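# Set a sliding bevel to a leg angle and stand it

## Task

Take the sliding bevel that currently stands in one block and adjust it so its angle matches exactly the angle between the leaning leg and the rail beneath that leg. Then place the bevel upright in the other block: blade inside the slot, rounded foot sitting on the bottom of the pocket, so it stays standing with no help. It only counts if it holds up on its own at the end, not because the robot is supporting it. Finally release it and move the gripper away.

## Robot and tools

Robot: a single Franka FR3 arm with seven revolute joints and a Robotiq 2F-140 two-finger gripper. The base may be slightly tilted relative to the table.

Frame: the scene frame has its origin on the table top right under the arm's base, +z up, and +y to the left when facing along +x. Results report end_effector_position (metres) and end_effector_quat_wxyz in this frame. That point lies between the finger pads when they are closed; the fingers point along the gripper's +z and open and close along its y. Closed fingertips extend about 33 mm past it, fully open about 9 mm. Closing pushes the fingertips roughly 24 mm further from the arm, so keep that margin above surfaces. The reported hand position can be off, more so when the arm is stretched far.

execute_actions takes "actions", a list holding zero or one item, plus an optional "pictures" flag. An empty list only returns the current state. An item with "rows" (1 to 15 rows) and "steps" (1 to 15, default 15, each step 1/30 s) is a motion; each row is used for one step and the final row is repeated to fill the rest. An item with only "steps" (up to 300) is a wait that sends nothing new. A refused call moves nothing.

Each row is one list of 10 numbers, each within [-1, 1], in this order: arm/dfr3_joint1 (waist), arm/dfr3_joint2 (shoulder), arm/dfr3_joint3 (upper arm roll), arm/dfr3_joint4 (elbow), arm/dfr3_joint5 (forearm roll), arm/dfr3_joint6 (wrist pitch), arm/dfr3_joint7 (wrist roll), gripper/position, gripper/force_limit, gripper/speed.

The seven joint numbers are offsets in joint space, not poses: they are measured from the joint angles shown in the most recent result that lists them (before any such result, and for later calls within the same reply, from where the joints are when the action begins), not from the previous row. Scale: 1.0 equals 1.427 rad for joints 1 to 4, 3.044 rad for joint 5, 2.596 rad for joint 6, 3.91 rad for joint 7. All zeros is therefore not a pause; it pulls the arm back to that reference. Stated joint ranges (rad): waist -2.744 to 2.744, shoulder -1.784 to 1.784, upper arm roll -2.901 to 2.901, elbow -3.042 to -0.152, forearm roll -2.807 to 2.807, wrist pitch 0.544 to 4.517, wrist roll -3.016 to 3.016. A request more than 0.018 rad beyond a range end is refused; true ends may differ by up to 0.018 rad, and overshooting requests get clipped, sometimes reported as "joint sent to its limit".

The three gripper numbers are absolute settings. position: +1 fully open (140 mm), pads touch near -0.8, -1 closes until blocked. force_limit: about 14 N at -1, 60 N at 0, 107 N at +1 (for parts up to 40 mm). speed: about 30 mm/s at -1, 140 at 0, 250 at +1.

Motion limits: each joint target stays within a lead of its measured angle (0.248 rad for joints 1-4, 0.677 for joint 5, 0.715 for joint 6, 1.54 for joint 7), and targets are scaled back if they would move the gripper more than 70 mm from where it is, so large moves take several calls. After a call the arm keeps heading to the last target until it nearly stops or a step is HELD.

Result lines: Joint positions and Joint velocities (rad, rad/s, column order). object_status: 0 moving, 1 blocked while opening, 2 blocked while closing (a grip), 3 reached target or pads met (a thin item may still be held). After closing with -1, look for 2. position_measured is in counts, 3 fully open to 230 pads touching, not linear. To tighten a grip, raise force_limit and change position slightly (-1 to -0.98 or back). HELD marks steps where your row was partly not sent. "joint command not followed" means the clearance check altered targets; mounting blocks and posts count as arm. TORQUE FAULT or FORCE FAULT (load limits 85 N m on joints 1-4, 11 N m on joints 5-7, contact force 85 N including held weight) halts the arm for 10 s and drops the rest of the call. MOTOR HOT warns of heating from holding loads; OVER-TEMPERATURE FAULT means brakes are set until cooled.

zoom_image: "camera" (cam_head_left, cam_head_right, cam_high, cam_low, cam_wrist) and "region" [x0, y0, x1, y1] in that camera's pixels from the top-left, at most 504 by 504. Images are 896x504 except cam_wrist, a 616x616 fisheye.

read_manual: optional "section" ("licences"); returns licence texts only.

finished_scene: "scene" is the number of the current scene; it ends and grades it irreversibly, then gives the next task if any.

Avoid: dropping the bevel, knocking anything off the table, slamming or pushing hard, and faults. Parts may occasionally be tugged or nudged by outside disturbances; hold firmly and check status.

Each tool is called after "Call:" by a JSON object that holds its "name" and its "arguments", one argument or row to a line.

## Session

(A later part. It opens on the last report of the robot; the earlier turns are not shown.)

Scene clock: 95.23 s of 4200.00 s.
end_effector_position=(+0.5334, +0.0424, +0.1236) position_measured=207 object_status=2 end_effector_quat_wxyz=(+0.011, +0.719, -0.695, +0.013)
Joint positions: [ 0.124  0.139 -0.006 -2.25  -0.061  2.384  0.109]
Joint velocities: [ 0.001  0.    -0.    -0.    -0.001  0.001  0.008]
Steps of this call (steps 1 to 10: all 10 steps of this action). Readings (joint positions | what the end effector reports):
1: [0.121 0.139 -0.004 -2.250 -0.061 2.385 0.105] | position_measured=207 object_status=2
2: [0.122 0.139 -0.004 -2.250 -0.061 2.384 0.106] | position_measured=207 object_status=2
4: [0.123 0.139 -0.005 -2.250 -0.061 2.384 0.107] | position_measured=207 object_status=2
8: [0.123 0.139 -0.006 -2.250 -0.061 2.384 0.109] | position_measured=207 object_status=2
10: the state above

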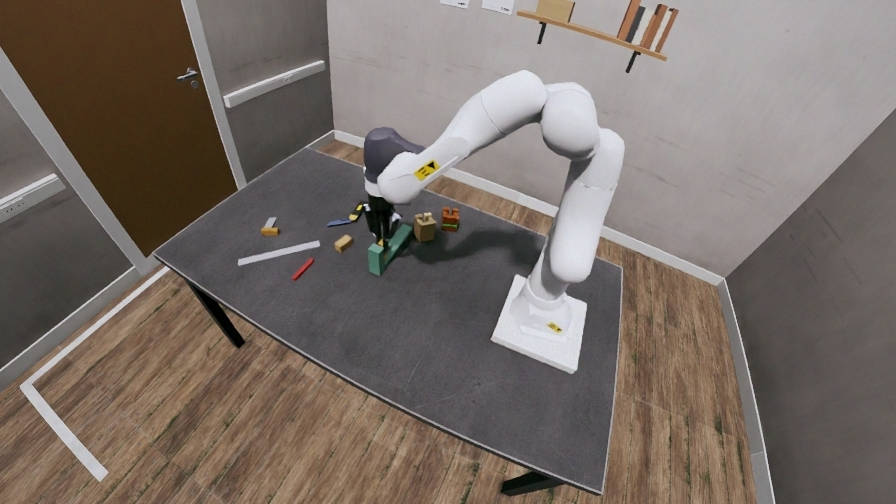

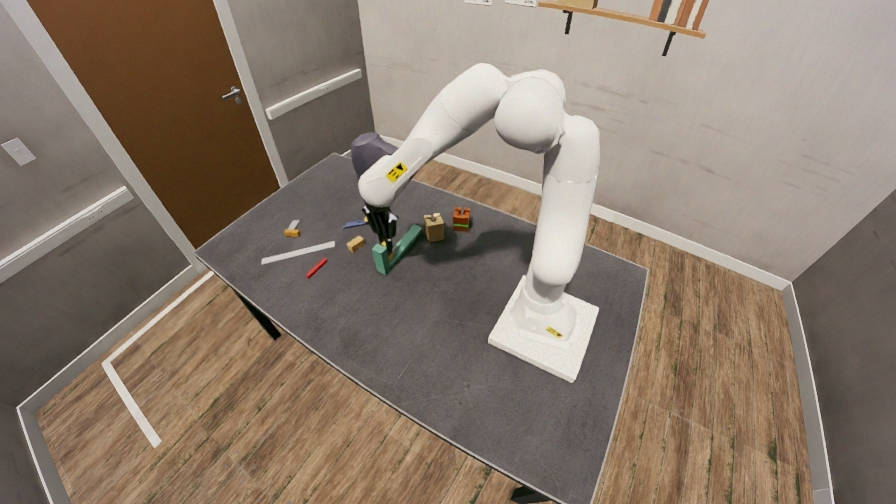

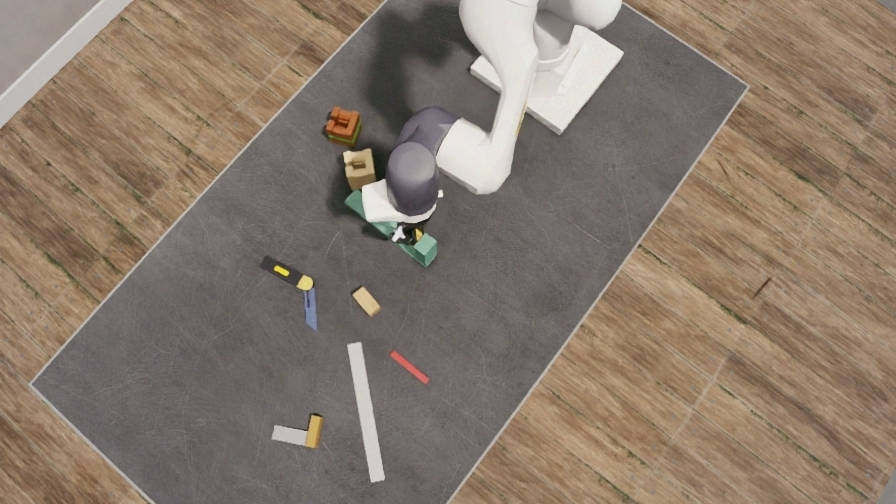

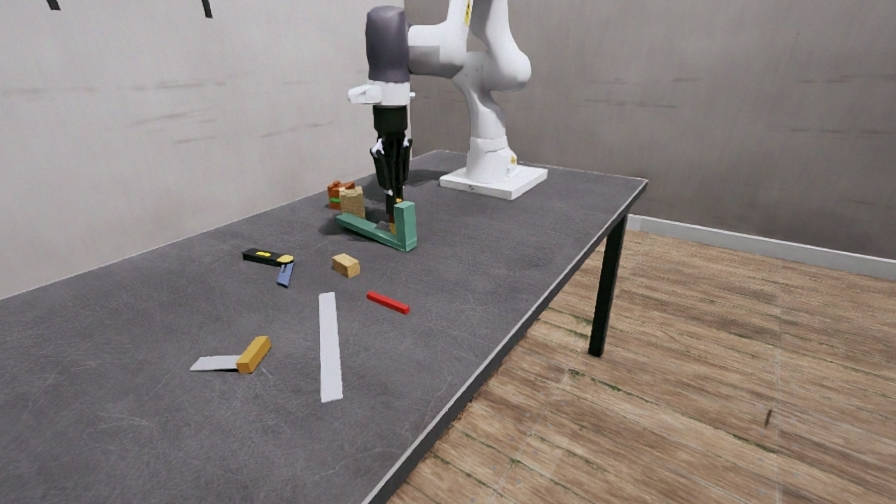

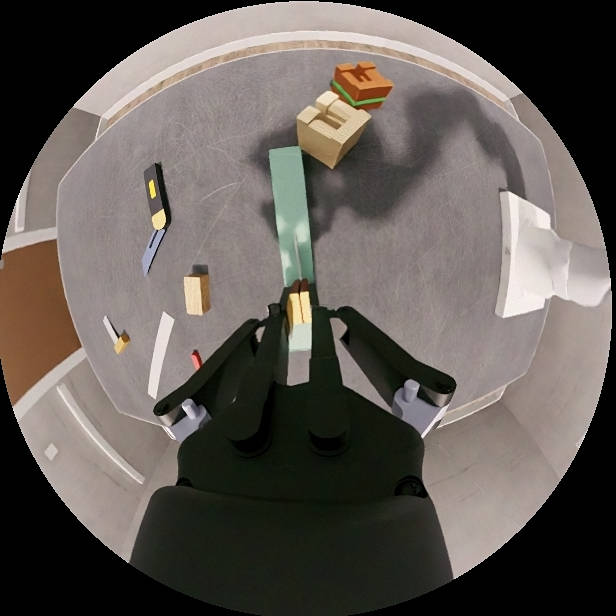

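Call:
{"name": "execute_actions", "arguments": {
  "actions": [
    {"rows":[[0.004,0,0.002,0,-0.0056,0,0.005,-1,0,0],[0.004,0,0.002,0,-0.0056,0,0.005,-1,0,0],[0.004,0,0.002,0,-0.0056,0,0.005,-1,0,0],[0.008,0,0.002,0,-0.0056,0,0.005,-1,0,0]]}
  ],
  "pictures": false
}}

Call:
{"name": "execute_actions", "arguments": {
  "actions": [
    {"rows":[[0.004,0,0.002,0,-0.0056,0,0.005,-1,0,0],[0.004,0,0.002,0,-0.0056,0,0.005,-1,0,0],[0.004,0,0.002,0,-0.0056,0,0.005,-1,0,0],[0.008,0,0.002,0,-0.0056,0,0.005,-1,0,0]]}
  ],
  "pictures": false
}}

Call:
{"name": "execute_actions", "arguments": {
  "actions": [
    {"rows":[[0.004,0,0.002,0,-0.0056,0,0.005,-1,0,0],[0.004,0,0.002,0,-0.0056,0,0.005,-1,0,0],[0.004,0,0.002,0,-0.0056,0,0.005,-1,0,0],[0.008,0,0.002,0,-0.0056,0,0.005,-1,0,0]]}
  ],
  "pictures": false
}}

Call:
{"name": "execute_actions", "arguments": {
  "actions": [
    {"rows":[[0.004,0,0.002,0,-0.0056,0,0.005,-1,0,0],[0.004,0,0.002,0,-0.0056,0,0.005,-1,0,0],[0.004,0,0.002,0,-0.0056,0,0.005,-1,0,0],[0.008,0,0.002,0,-0.0056,0,0.005,-1,0,0]]}
  ],
  "pictures": false
}}

Scene clock: 105.27 s of 4200.00 s.
end_effector_position=(+0.5335, +0.0432, +0.1238) position_measured=207 object_status=2 end_effector_quat_wxyz=(+0.015, +0.721, -0.693, +0.018)
Joint positions: [ 0.129  0.139 -0.006 -2.25  -0.078  2.384  0.121]
Joint velocities: [ 0.001  0.    -0.    -0.001 -0.002  0.     0.007]
Steps of this call (steps 1 to 15: the robot went on to your last target; steps 16 to 90: nothing new was sent; then 6.53 s passed at rest; steps 91 to 105: all 15 steps of this action). Readings (joint positions | what the end effector reports):
91: [0.124 0.139 -0.006 -2.250 -0.064 2.384 0.113] | position_measured=207 object_status=2
92: [0.125 0.139 -0.006 -2.250 -0.067 2.384 0.114] | position_measured=207 object_status=2
94: [0.127 0.139 -0.006 -2.250 -0.071 2.384 0.116] | position_measured=207 object_status=2
98: [0.129 0.139 -0.006 -2.250 -0.076 2.384 0.119] | position_measured=207 object_status=2
105: the state above

Scene clock: 105.77 s of 4200.00 s.
end_effector_position=(+0.5336, +0.0437, +0.1239) position_measured=207 object_status=2 end_effector_quat_wxyz=(+0.018, +0.723, -0.690, +0.023)
Joint positions: [ 0.135  0.138 -0.005 -2.25  -0.094  2.384  0.133]
Joint velocities: [-0.001 -0.     0.001 -0.001 -0.002 -0.     0.011]
Steps of this call (steps 1 to 15: all 15 steps of this action). Readings (joint positions | what the end effector reports):
1: [0.130 0.139 -0.006 -2.250 -0.081 2.384 0.123] | position_measured=207 object_status=2
2: [0.131 0.139 -0.005 -2.250 -0.084 2.384 0.124] | position_measured=207 object_status=2
4: [0.133 0.139 -0.005 -2.250 -0.088 2.384 0.127] | position_measured=207 object_status=2
8: [0.134 0.138 -0.005 -2.250 -0.093 2.384 0.130] | position_measured=207 object_status=2
15: the state above

Scene clock: 106.27 s of 4200.00 s.
end_effector_position=(+0.5337, +0.0437, +0.1241) position_measured=207 object_status=2 end_effector_quat_wxyz=(+0.022, +0.724, -0.689, +0.027)
Joint positions: [ 0.14   0.138 -0.005 -2.25  -0.111  2.384  0.146]
Joint velocities: [ 0.001 -0.001 -0.001  0.    -0.001 -0.     0.01 ]
Steps of this call (steps 1 to 15: all 15 steps of this action). Readings (joint positions | what the end effector reports):
1: [0.135 0.138 -0.005 -2.250 -0.097 2.384 0.135] | position_measured=207 object_status=2
2: [0.136 0.138 -0.005 -2.250 -0.100 2.384 0.136] | position_measured=207 object_status=2
4: [0.138 0.138 -0.005 -2.250 -0.104 2.384 0.139] | position_measured=207 object_status=2
8: [0.139 0.138 -0.005 -2.250 -0.109 2.384 0.142] | position_measured=207 object_status=2
15: the state above

Scene clock: 106.77 s of 4200.00 s.
end_effector_position=(+0.5339, +0.0437, +0.1242) position_measured=207 object_status=2 end_effector_quat_wxyz=(+0.025, +0.726, -0.687, +0.032)
Joint positions: [ 0.144  0.138 -0.005 -2.25  -0.128  2.383  0.158]
Joint velocities: [ 0.002 -0.001 -0.    -0.    -0.003 -0.002  0.009]
Steps of this call (steps 1 to 15: all 15 steps of this action). Readings (joint positions | what the end effector reports):
1: [0.140 0.138 -0.005 -2.250 -0.114 2.384 0.147] | position_measured=207 object_status=2
2: [0.141 0.138 -0.005 -2.250 -0.117 2.384 0.148] | position_measured=207 object_status=2
4: [0.142 0.138 -0.005 -2.250 -0.121 2.383 0.151] | position_measured=207 object_status=2
8: [0.144 0.138 -0.005 -2.250 -0.126 2.383 0.154] | position_measured=207 object_status=2
15: the state above

Call:
{"name": "execute_actions", "arguments": {
  "actions": [
    {"rows":[[-0.01,0,0,0,0.004,0,-0.005,-1,0,0],[-0.01,0,0,0,0.008,0,-0.005,-1,0,0],[-0.01,0,0,0,0.013,0,-0.005,-1,0,0]]}
  ],
  "pictures": false
}}

Call:
{"name": "execute_actions", "arguments": {
  "actions": [
    {"rows":[[0.002,0.003,0.001,-0.002,0,0.004,0,-1,0,0],[0.002,0.005,0.001,-0.003,0,0.004,0,-1,0,0],[0.002,0.007,0.001,-0.004,0,0.005,0,-1,0,0],[0.002,0.008,0.001,-0.005,0,0.005,0,-1,0,0]]}
  ],
  "pictures": false
}}

Call:
{"name": "execute_actions", "arguments": {
  "actions": [
    {"rows":[[0.002,0.003,0.001,-0.002,0,0.004,0,-1,0,0],[0.002,0.005,0.001,-0.003,0,0.004,0,-1,0,0],[0.002,0.007,0.001,-0.004,0,0.005,0,-1,0,0],[0.002,0.008,0.001,-0.005,0,0.005,0,-1,0,0]]}
  ],
  "pictures": false
}}

Scene clock: 112.57 s of 4200.00 s.
end_effector_position=(+0.5333, +0.0428, +0.1238) position_measured=207 object_status=2 end_effector_quat_wxyz=(+0.018, +0.717, -0.697, +0.022)
Joint positions: [ 0.132  0.138 -0.004 -2.25  -0.092  2.383  0.146]
Joint velocities: [ 0.001 -0.    -0.002 -0.001  0.006 -0.    -0.01 ]
Steps of this call (steps 1 to 15: the robot went on to your last target; steps 16 to 90: nothing new was sent; then 2.30 s passed at rest; steps 91 to 105: all 15 steps of this action). Readings (joint positions | what the end effector reports):
91: [0.142 0.138 -0.004 -2.250 -0.126 2.383 0.159] | position_measured=207 object_status=2
92: [0.139 0.138 -0.004 -2.250 -0.122 2.383 0.157] | position_measured=207 object_status=2
94: [0.134 0.138 -0.004 -2.250 -0.109 2.383 0.155] | position_measured=207 object_status=2
98: [0.132 0.138 -0.004 -2.250 -0.097 2.383 0.150] | position_measured=207 object_status=2
105: the state above

Scene clock: 113.07 s of 4200.00 s.
end_effector_position=(+0.5321, +0.0436, +0.1185) position_measured=207 object_status=2 end_effector_quat_wxyz=(+0.019, +0.717, -0.696, +0.020)
Joint positions: [ 0.133  0.147 -0.004 -2.253 -0.092  2.392  0.146]
Joint velocities: [ 0.002  0.001  0.001  0.     0.     0.001 -0.   ]
Steps of this call (steps 1 to 15: all 15 steps of this action). Readings (joint positions | what the end effector reports):
1: [0.132 0.139 -0.004 -2.250 -0.092 2.384 0.146] | position_measured=207 object_status=2
2: [0.132 0.140 -0.004 -2.250 -0.092 2.385 0.146] | position_measured=207 object_status=2
4: [0.133 0.143 -0.004 -2.251 -0.092 2.388 0.146] | position_measured=207 object_status=2
8: [0.133 0.147 -0.004 -2.253 -0.092 2.391 0.146] | position_measured=207 object_status=2
15: the state above

Scene clock: 113.57 s of 4200.00 s.
end_effector_position=(+0.5324, +0.0438, +0.1167) position_measured=207 object_status=2 end_effector_quat_wxyz=(+0.018, +0.718, -0.696, +0.020)
Joint positions: [ 0.133  0.151 -0.005 -2.254 -0.092  2.397  0.146]
Joint velocities: [-0.    -0.     0.001 -0.002 -0.    -0.001  0.   ]
Steps of this call (steps 1 to 15: all 15 steps of this action). Readings (joint positions | what the end effector reports):
1: [0.133 0.147 -0.004 -2.253 -0.092 2.393 0.146] | position_measured=207 object_status=2
2: [0.133 0.148 -0.004 -2.253 -0.092 2.394 0.146] | position_measured=207 object_status=2
4: [0.133 0.150 -0.005 -2.253 -0.092 2.396 0.146] | position_measured=207 object_status=2
8: [0.133 0.151 -0.005 -2.254 -0.092 2.397 0.146] | position_measured=207 object_status=2
15: the state above

Call:
{"name": "execute_actions", "arguments": {
  "actions": [
    {"rows":[[0.003,0.006,0.002,-0.004,0.002,0.001,0,-1,0,0],[0.003,0.009,0.002,-0.006,0.002,0.001,0,-1,0,0]]}
  ]
}}

Call:
{"name": "zoom_image", "arguments": {
  "camera": "cam_low",
  "region": [360, 190, 420, 255]
}}

Call:
{"name": "zoom_image", "arguments": {
  "camera": "cam_head_right",
  "region": [365, 225, 415, 280]
}}

Scene clock: 117.83 s of 4200.00 s.
end_effector_position=(+0.5324, +0.0438, +0.1167) position_measured=207 object_status=2 end_effector_quat_wxyz=(+0.018, +0.718, -0.696, +0.020)
Joint positions: [ 0.133  0.151 -0.005 -2.254 -0.091  2.397  0.146]
Joint velocities: [-0.001  0.    -0.001  0.001  0.001 -0.001  0.002]
Steps of this call (steps 1 to 15: the robot went on to your last target; steps 16 to 90: nothing new was sent; then 0.77 s passed at rest; steps 91 to 105: all 15 steps of this action). Readings (joint positions | what the end effector reports):
91: [0.133 0.151 -0.005 -2.254 -0.092 2.397 0.146] | position_measured=207 object_status=2
92: [0.133 0.151 -0.005 -2.254 -0.091 2.397 0.146] | position_measured=207 object_status=2
94: [0.133 0.151 -0.005 -2.254 -0.091 2.397 0.146] | position_measured=207 object_status=2
98: [0.133 0.151 -0.005 -2.254 -0.091 2.397 0.146] | position_measured=207 object_status=2
105: the state above

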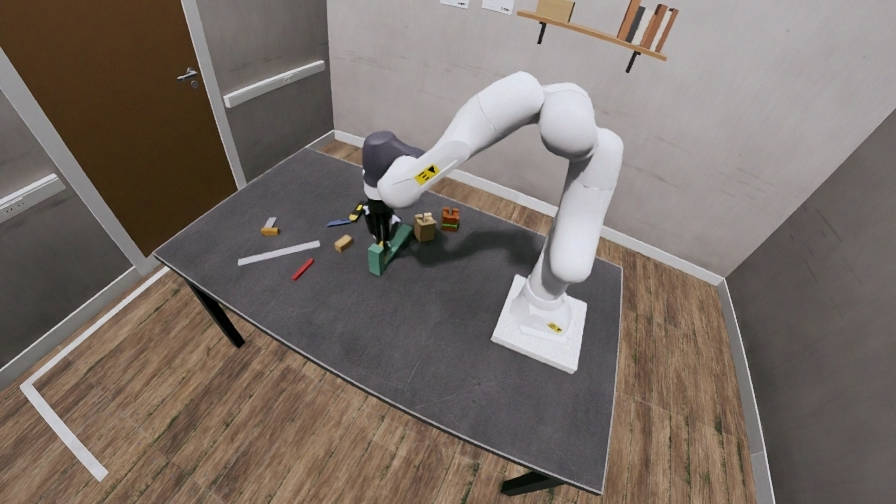

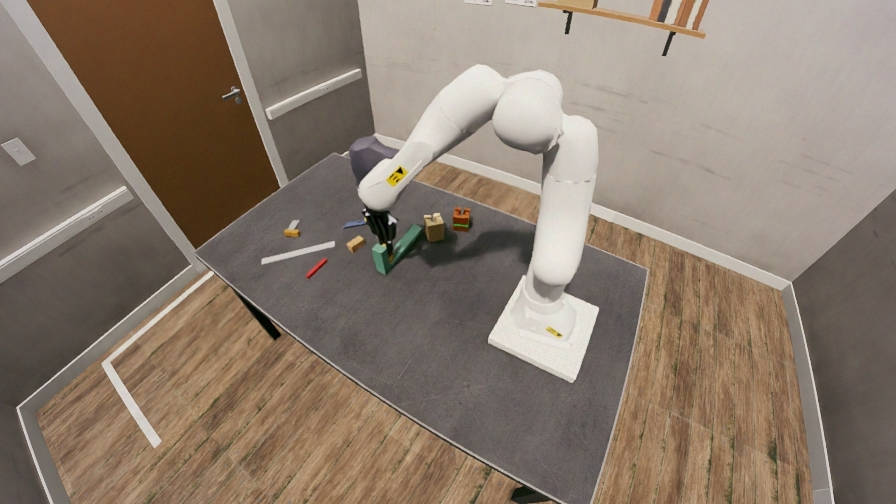

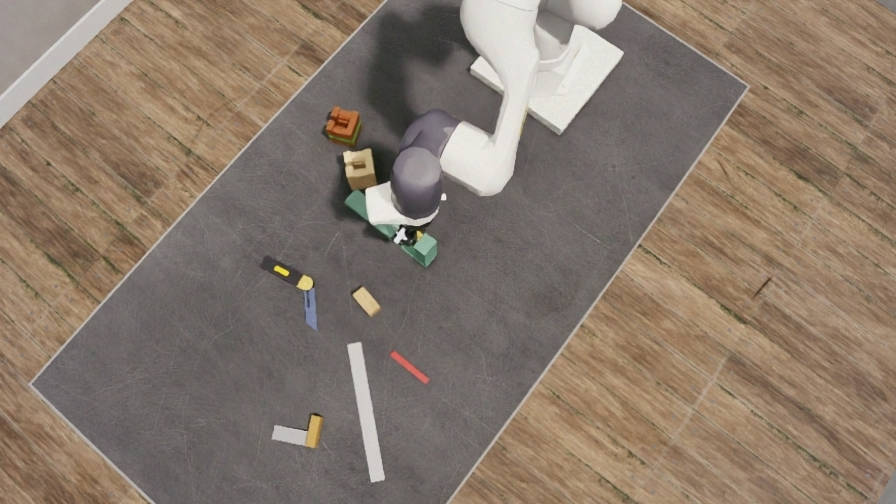

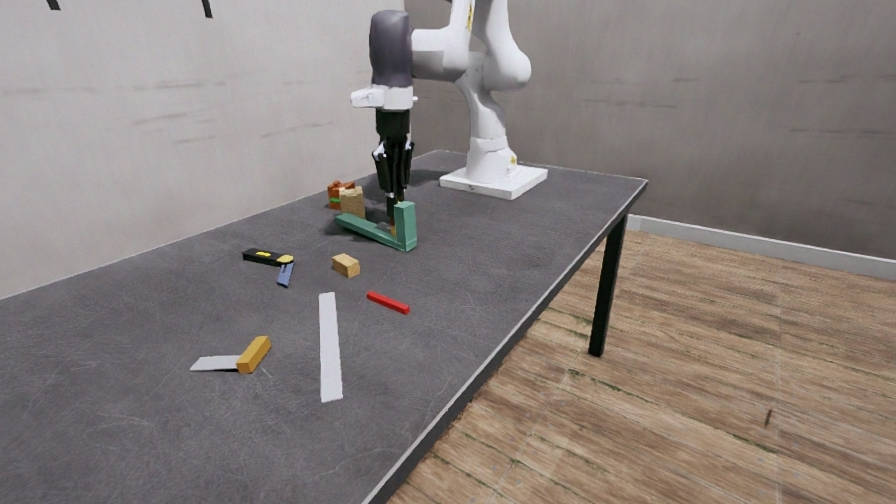

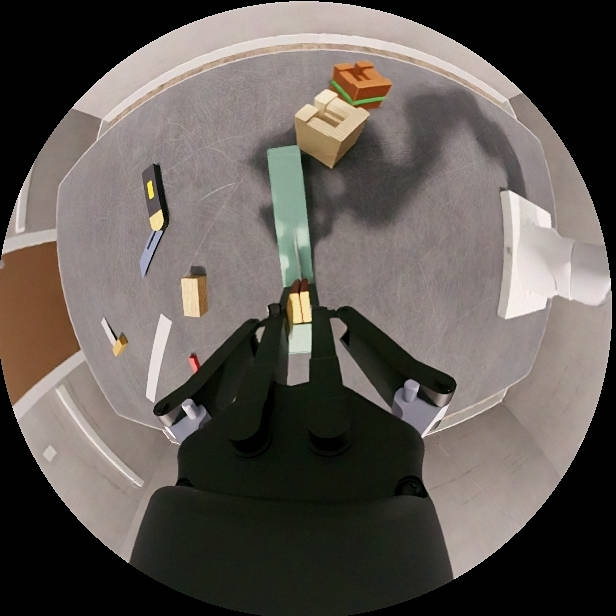

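Region (360, 190, 420, 255) of cam_low's 896x504 image, scaled by 7.754, with more detail than that image has; it fills the left 465 columns of this view, and the rest is white.

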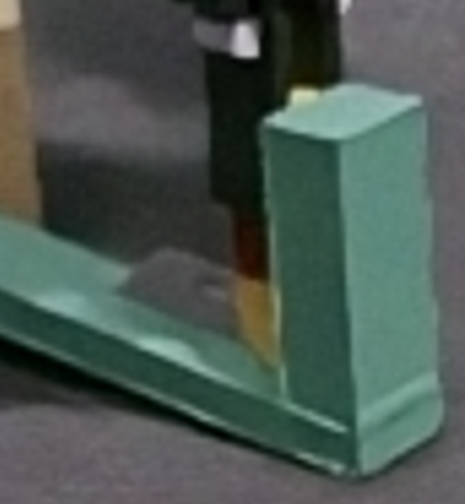

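Region (365, 225, 415, 280) of cam_head_right's 896x504 image, scaled by 9.164, with more detail than that image has; it fills the left 458 columns of this view, and the rest is white.

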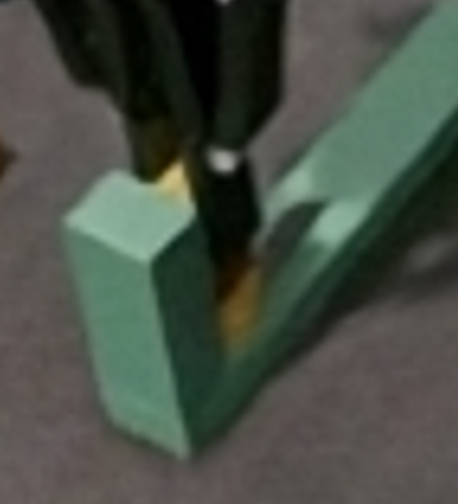

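Call:
{"name": "execute_actions", "arguments": {
  "actions": [
    {"rows":[[0,-0.003,0,0.001,0,-0.004,0,-1,0,0],[0,-0.006,0,0.002,0,-0.01,0,-1,0,0],[0,-0.01,0,0.004,0,-0.016,0,-1,0,0],[0,-0.015,0,0.006,0,-0.022,0,-1,0,0],[-0.002,-0.02,0,0.008,0,-0.028,0,-1,0,0],[-0.004,-0.026,0,0.011,0,-0.034,0,-1,0,0],[-0.006,-0.033,0,0.014,0,-0.04,0,-1,0,0],[-0.008,-0.041,0,0.018,0,-0.047,0,-1,0,0],[-0.012,-0.05,0,0.022,0,-0.055,0,-1,0,0],[-0.016,-0.065,0,0.024,0,-0.065,0,-1,0,0],[-0.02,-0.08,0,0.024,0,-0.075,0,-1,0,0],[-0.025,-0.1,0,0.02,0,-0.081,0,-1,0,0],[-0.03,-0.125,0,0.01,0,-0.081,0,-1,0,0],[-0.04,-0.15,0,0,0.01,-0.081,0,-1,0,0],[-0.05,-0.166,0,-0.014,0.027,-0.081,0,-1,0,0]]}
  ],
  "pictures": false
}}

Call:
{"name": "execute_actions", "arguments": {
  "actions": [
    {"steps":15}
  ],
  "pictures": false
}}

Call:
{"name": "execute_actions", "arguments": {
  "actions": [
    {"rows":[[-0.05,0,0,0,0,0,-0.05,-1,0,0],[-0.1,0,0,0,0,0,-0.1,-1,0,0],[-0.2,0,0,0,0,0,-0.2,-1,0,0],[-0.43,0,0,0,0,-0.002,-0.268,-1,0,0]]}
  ],
  "pictures": false
}}

Call:
{"name": "execute_actions", "arguments": {
  "actions": [
    {"steps":45}
  ]
}}

Call:
{"name": "zoom_image", "arguments": {
  "camera": "cam_wrist",
  "region": [240, 200, 370, 330]
}}

Call:
{"name": "zoom_image", "arguments": {
  "camera": "cam_low",
  "region": [300, 130, 380, 220]
}}

Call:
{"name": "zoom_image", "arguments": {
  "camera": "cam_head_right",
  "region": [430, 170, 500, 240]
}}

Scene clock: 134.50 s of 4200.00 s.
end_effector_position=(+0.5211, +0.0198, +0.1964) position_measured=207 object_status=2 end_effector_quat_wxyz=(+0.010, +0.693, -0.720, +0.022)
Joint positions: [ 0.089 -0.023 -0.003 -2.248 -0.069  2.235  0.146]
Joint velocities: [-0.308 -0.902 -0.001 -0.264  0.486 -0.269 -0.001]
Steps of this call (steps 1 to 15: the robot went on to your last target; steps 16 to 90: nothing new was sent; then 13.17 s passed at rest; steps 91 to 105: all 15 steps of this action). Readings (joint positions | what the end effector reports):
91: [0.133 0.150 -0.005 -2.254 -0.091 2.396 0.146] | position_measured=207 object_status=2
92: [0.133 0.149 -0.005 -2.254 -0.091 2.393 0.146] | position_measured=207 object_status=2
94: [0.133 0.144 -0.005 -2.253 -0.091 2.379 0.146] | position_measured=207 object_status=2
98: [0.129 0.118 -0.005 -2.242 -0.091 2.336 0.146] | position_measured=207 object_status=2
105: the state above

Scene clock: 135.00 s of 4200.00 s.
end_effector_position=(+0.5060, +0.0154, +0.2141) position_measured=207 object_status=2 end_effector_quat_wxyz=(+0.003, -0.671, +0.742, -0.004)
Joint positions: [ 0.063 -0.086 -0.006 -2.272 -0.013  2.193  0.146]
Joint velocities: [-0.    -0.     0.    -0.001  0.009 -0.014  0.001]
Steps of this call (steps 1 to 15: the robot went on to your last target). Readings (joint positions | what the end effector reports):
1: [0.080 -0.049 -0.004 -2.254 -0.055 2.227 0.146] | position_measured=207 object_status=2
2: [0.073 -0.067 -0.005 -2.257 -0.045 2.222 0.146] | position_measured=207 object_status=2
4: [0.065 -0.084 -0.006 -2.261 -0.031 2.213 0.146] | position_measured=207 object_status=2
8: [0.063 -0.087 -0.006 -2.269 -0.018 2.201 0.146] | position_measured=207 object_status=2
15: the state above

Scene clock: 135.50 s of 4200.00 s.
end_effector_position=(+0.4352, -0.2601, +0.2115) position_measured=207 object_status=2 end_effector_quat_wxyz=(+0.000, +0.692, -0.722, +0.003)
Joint positions: [-0.502 -0.086 -0.01  -2.272 -0.013  2.193 -0.482]
Joint velocities: [-0.815  0.001 -0.161 -0.001 -0.    -0.002 -1.374]
Steps of this call (steps 1 to 15: all 15 steps of this action). Readings (joint positions | what the end effector reports):
1: [0.051 -0.086 0.001 -2.272 -0.013 2.193 0.129] | position_measured=207 object_status=2
2: [0.022 -0.086 0.009 -2.272 -0.013 2.193 0.092] | position_measured=207 object_status=2
4: [-0.053 -0.086 0.010 -2.272 -0.013 2.193 0.002] | position_measured=207 object_status=2
8: [-0.218 -0.086 0.004 -2.272 -0.013 2.193 -0.179] | position_measured=207 object_status=2
15: the state above

Scene clock: 137.00 s of 4200.00 s.
end_effector_position=(+0.4221, -0.2801, +0.2111) position_measured=207 object_status=2 end_effector_quat_wxyz=(+0.001, +0.812, -0.584, +0.002)
Joint positions: [-0.551 -0.086 -0.008 -2.272 -0.013  2.192 -0.894]
Joint velocities: [-0.001  0.001 -0.001  0.    -0.001  0.001 -0.009]
Steps of this call (steps 1 to 45: the robot went on to your last target). Readings (joint positions | what the end effector reports):
1: [-0.524 -0.086 -0.015 -2.272 -0.013 2.193 -0.525] | position_measured=207 object_status=2
2: [-0.538 -0.086 -0.017 -2.272 -0.013 2.193 -0.563] | position_measured=207 object_status=2
4: [-0.550 -0.086 -0.017 -2.272 -0.013 2.192 -0.629] | position_measured=207 object_status=2
8: [-0.551 -0.086 -0.010 -2.272 -0.013 2.192 -0.724] | position_measured=207 object_status=2
45: the state above

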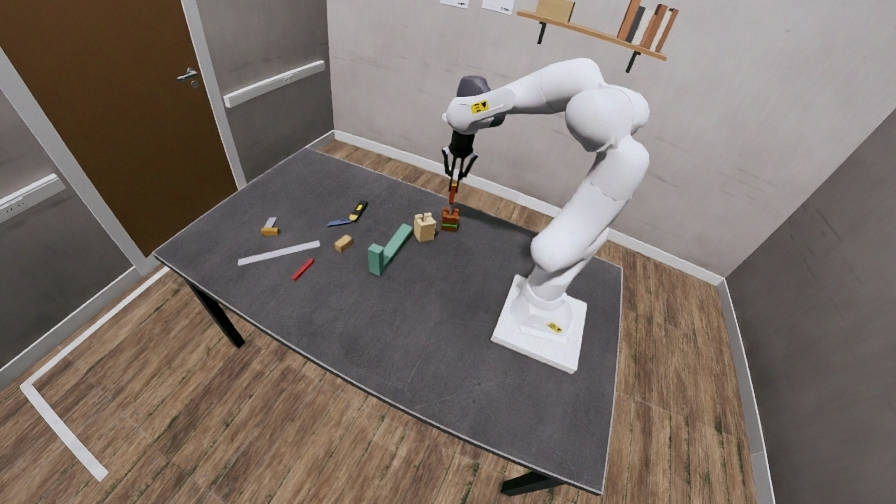

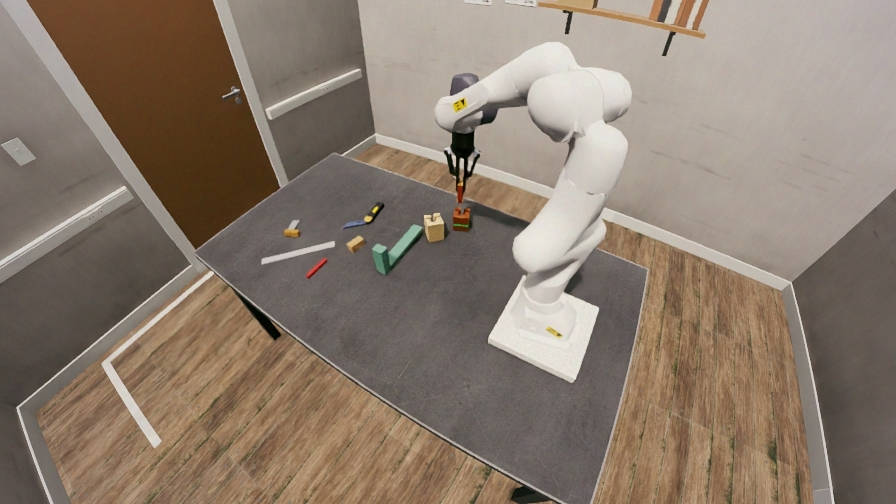

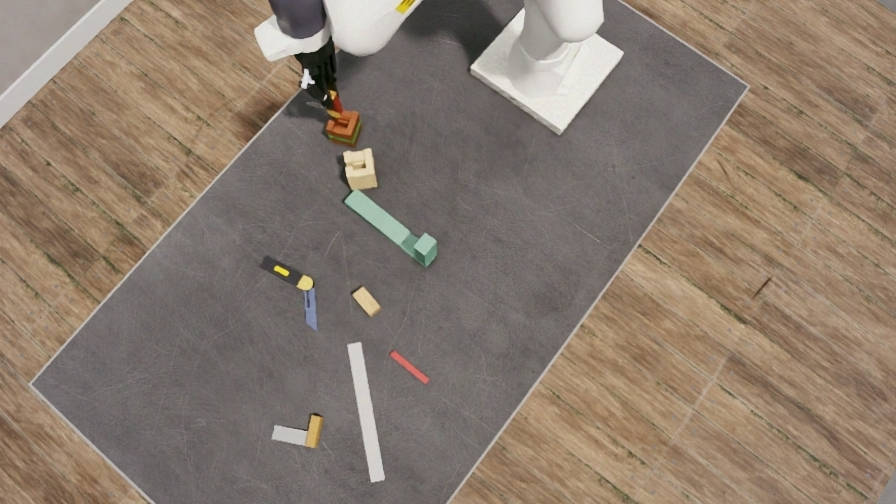

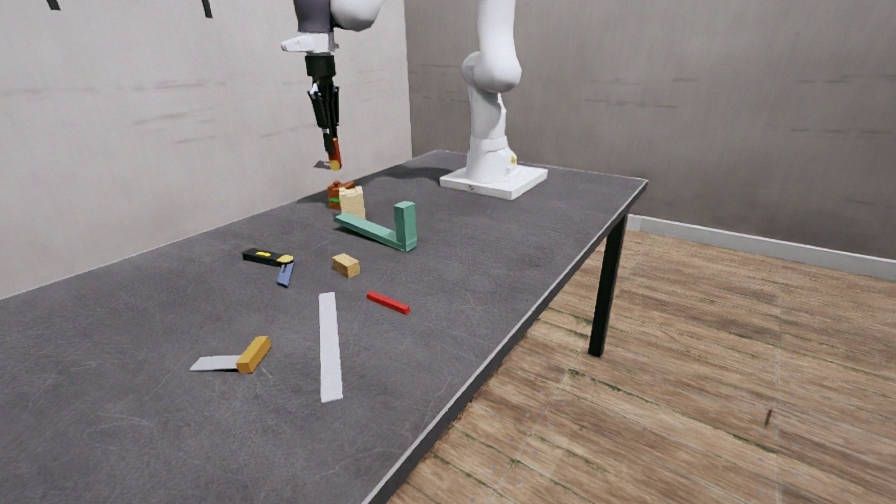

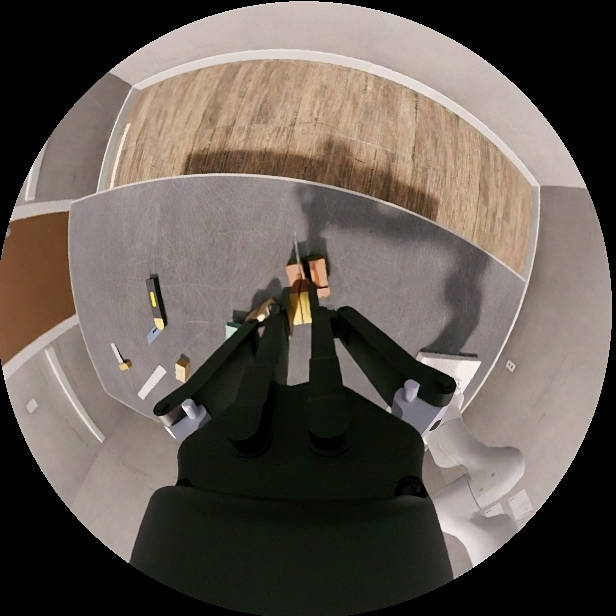

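Region (240, 200, 370, 330) of cam_wrist's 616x616 image, scaled by 3.877, with more detail than that image has.

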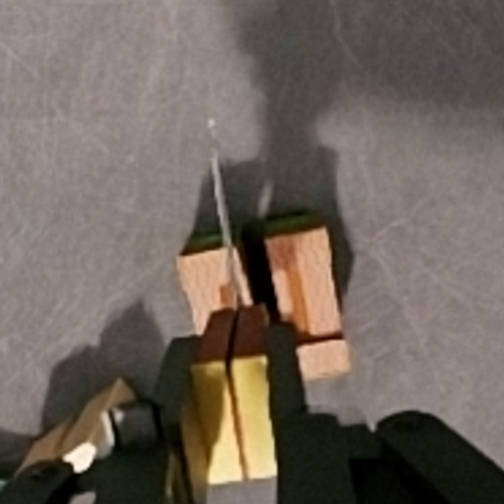

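Region (300, 130, 380, 220) of cam_low's 896x504 image, scaled by 5.600, with more detail than that image has.

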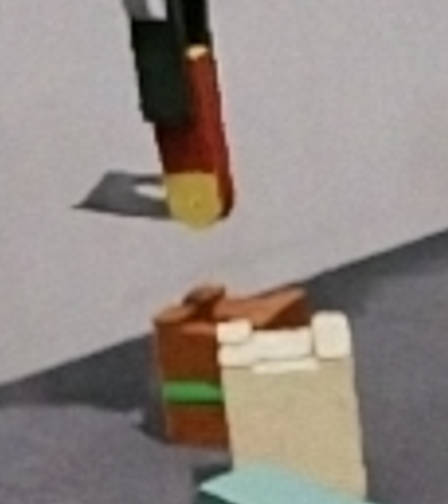

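Region (430, 170, 500, 240) of cam_head_right's 896x504 image, scaled by 7.200, with more detail than that image has.

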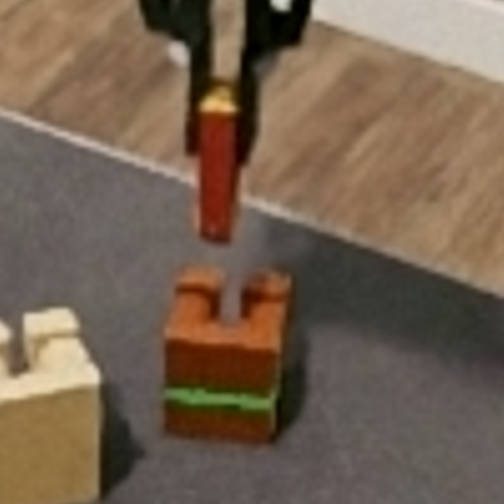

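Call:
{"name": "execute_actions", "arguments": {
  "actions": [
    {"rows":[[-0.004,0.002,0,-0.01,0,0.034,-0.021,-1,0,0],[-0.004,0.004,0,-0.02,0,0.034,-0.021,-1,0,0],[-0.004,0.006,0,-0.028,0,0.034,-0.021,-1,0,0],[-0.004,0.008,0,-0.035,0,0.034,-0.021,-1,0,0],[-0.004,0.01,0,-0.042,0,0.034,-0.021,-1,0,0],[-0.004,0.012,0,-0.048,0,0.034,-0.021,-1,0,0]]}
  ],
  "pictures": false
}}

Call:
{"name": "execute_actions", "arguments": {
  "actions": [
    {"steps":20}
  ]
}}

Call:
{"name": "zoom_image", "arguments": {
  "camera": "cam_wrist",
  "region": [250, 220, 350, 320]
}}

Call:
{"name": "zoom_image", "arguments": {
  "camera": "cam_low",
  "region": [310, 145, 370, 215]
}}

Call:
{"name": "zoom_image", "arguments": {
  "camera": "cam_high",
  "region": [310, 85, 375, 150]
}}

Call:
{"name": "zoom_image", "arguments": {
  "camera": "cam_head_right",
  "region": [440, 185, 490, 235]
}}

Scene clock: 145.87 s of 4200.00 s.
end_effector_position=(+0.4124, -0.2753, +0.1790) position_measured=207 object_status=2 end_effector_quat_wxyz=(+0.001, +0.829, -0.560, -0.002)
Joint positions: [-0.555 -0.067 -0.008 -2.338 -0.013  2.27  -0.956]
Joint velocities: [ 0.    -0.001  0.001 -0.     0.     0.031 -0.048]
Steps of this call (steps 1 to 15: the robot went on to your last target; steps 16 to 90: nothing new was sent; then 5.37 s passed at rest; steps 91 to 105: all 15 steps of this action). Readings (joint positions | what the end effector reports):
91: [-0.551 -0.086 -0.008 -2.275 -0.013 2.205 -0.904] | position_measured=207 object_status=2
92: [-0.552 -0.086 -0.008 -2.280 -0.013 2.218 -0.911] | position_measured=207 object_status=2
94: [-0.554 -0.084 -0.008 -2.296 -0.013 2.238 -0.923] | position_measured=207 object_status=2
98: [-0.554 -0.071 -0.008 -2.330 -0.013 2.258 -0.940] | position_measured=207 object_status=2
105: the state above

Scene clock: 146.53 s of 4200.00 s.
end_effector_position=(+0.4136, -0.2762, +0.1794) position_measured=207 object_status=2 end_effector_quat_wxyz=(+0.001, +0.832, -0.554, +0.000)
Joint positions: [-0.555 -0.067 -0.008 -2.338 -0.013  2.275 -0.969]
Joint velocities: [ 0.    -0.001  0.    -0.001 -0.    -0.001 -0.005]
Steps of this call (steps 1 to 20: the robot went on to your last target). Readings (joint positions | what the end effector reports):
1: [-0.555 -0.067 -0.008 -2.338 -0.013 2.271 -0.958] | position_measured=207 object_status=2
2: [-0.555 -0.067 -0.008 -2.338 -0.013 2.272 -0.959] | position_measured=207 object_status=2
4: [-0.555 -0.067 -0.008 -2.338 -0.013 2.273 -0.962] | position_measured=207 object_status=2
8: [-0.555 -0.067 -0.008 -2.338 -0.013 2.274 -0.965] | position_measured=207 object_status=2
20: the state above

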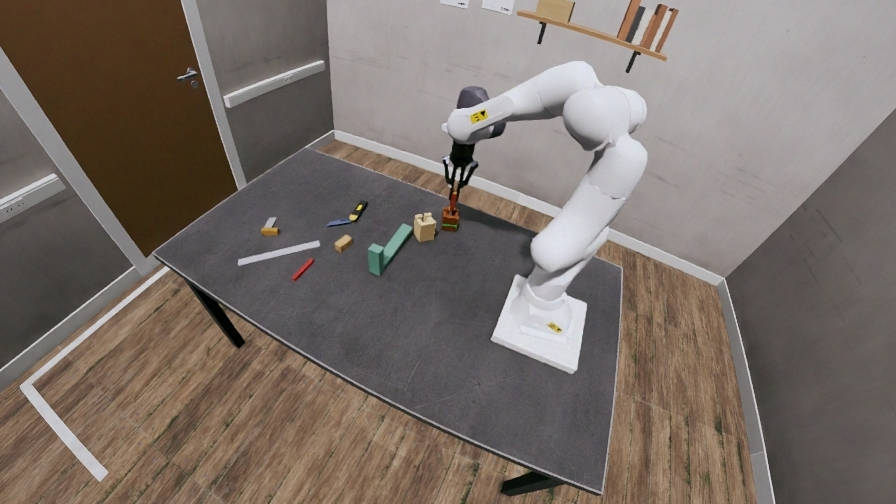

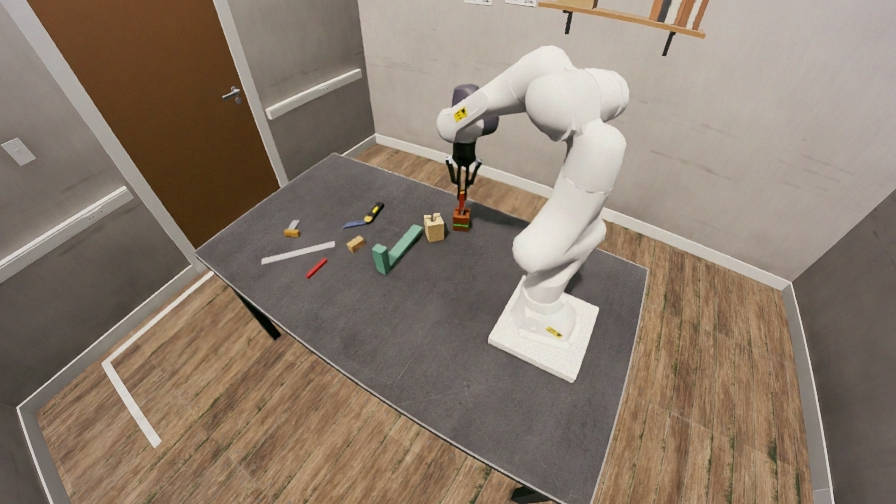

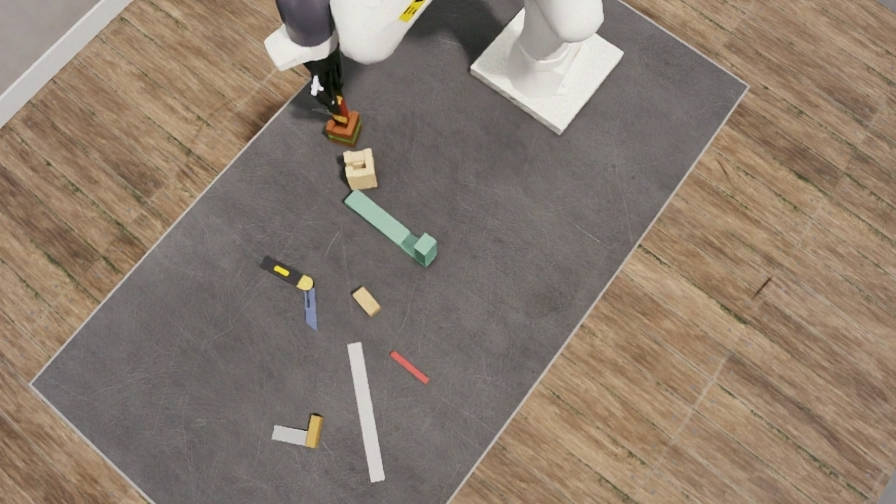

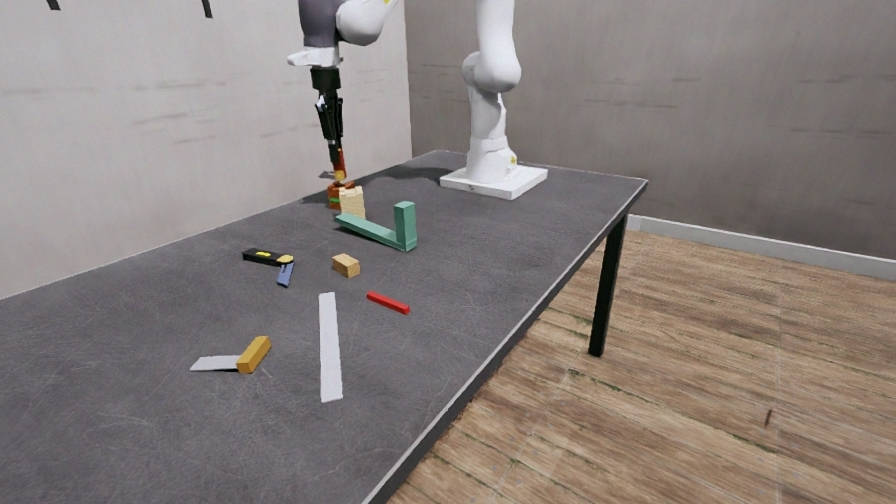

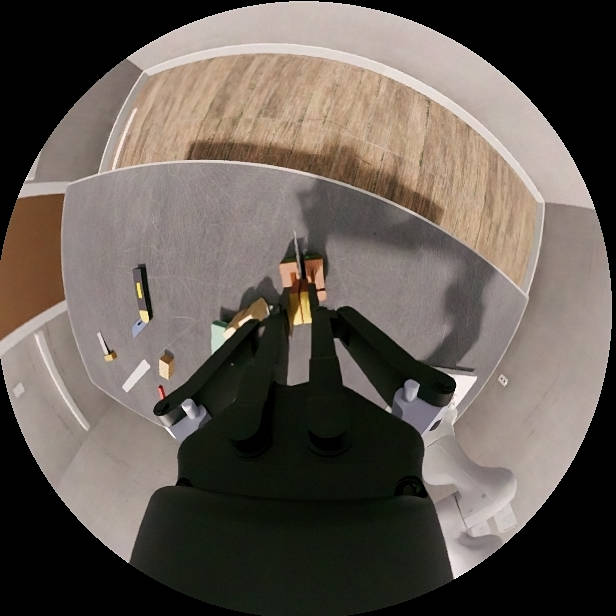

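Region (250, 220, 350, 320) of cam_wrist's 616x616 image, scaled by 5.040, with more detail than that image has.

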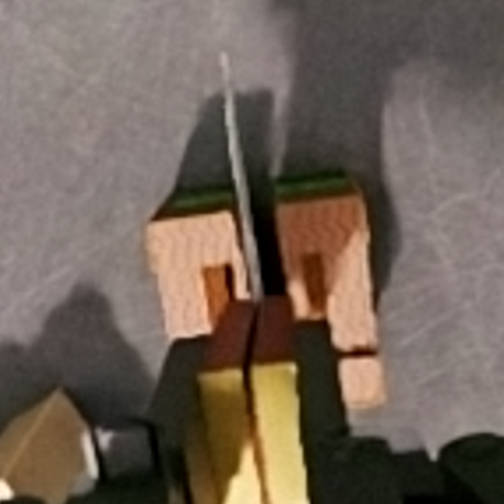

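Region (310, 145, 370, 215) of cam_low's 896x504 image, scaled by 7.200, with more detail than that image has; it fills the left 432 columns of this view, and the rest is white.

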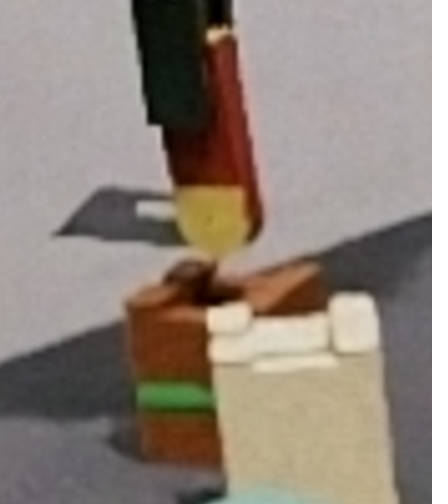

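Region (310, 85, 375, 150) of cam_high's 896x504 image, scaled by 7.754, with more detail than that image has.

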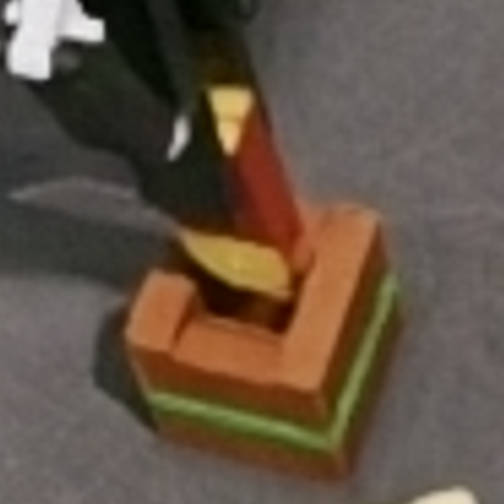

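Region (440, 185, 490, 235) of cam_head_right's 896x504 image, scaled by 10.080, with more detail than that image has.

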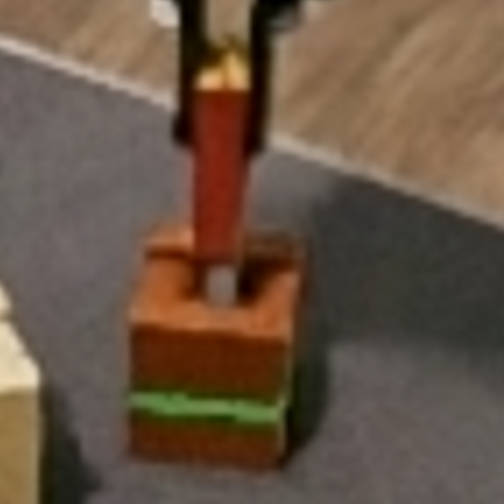

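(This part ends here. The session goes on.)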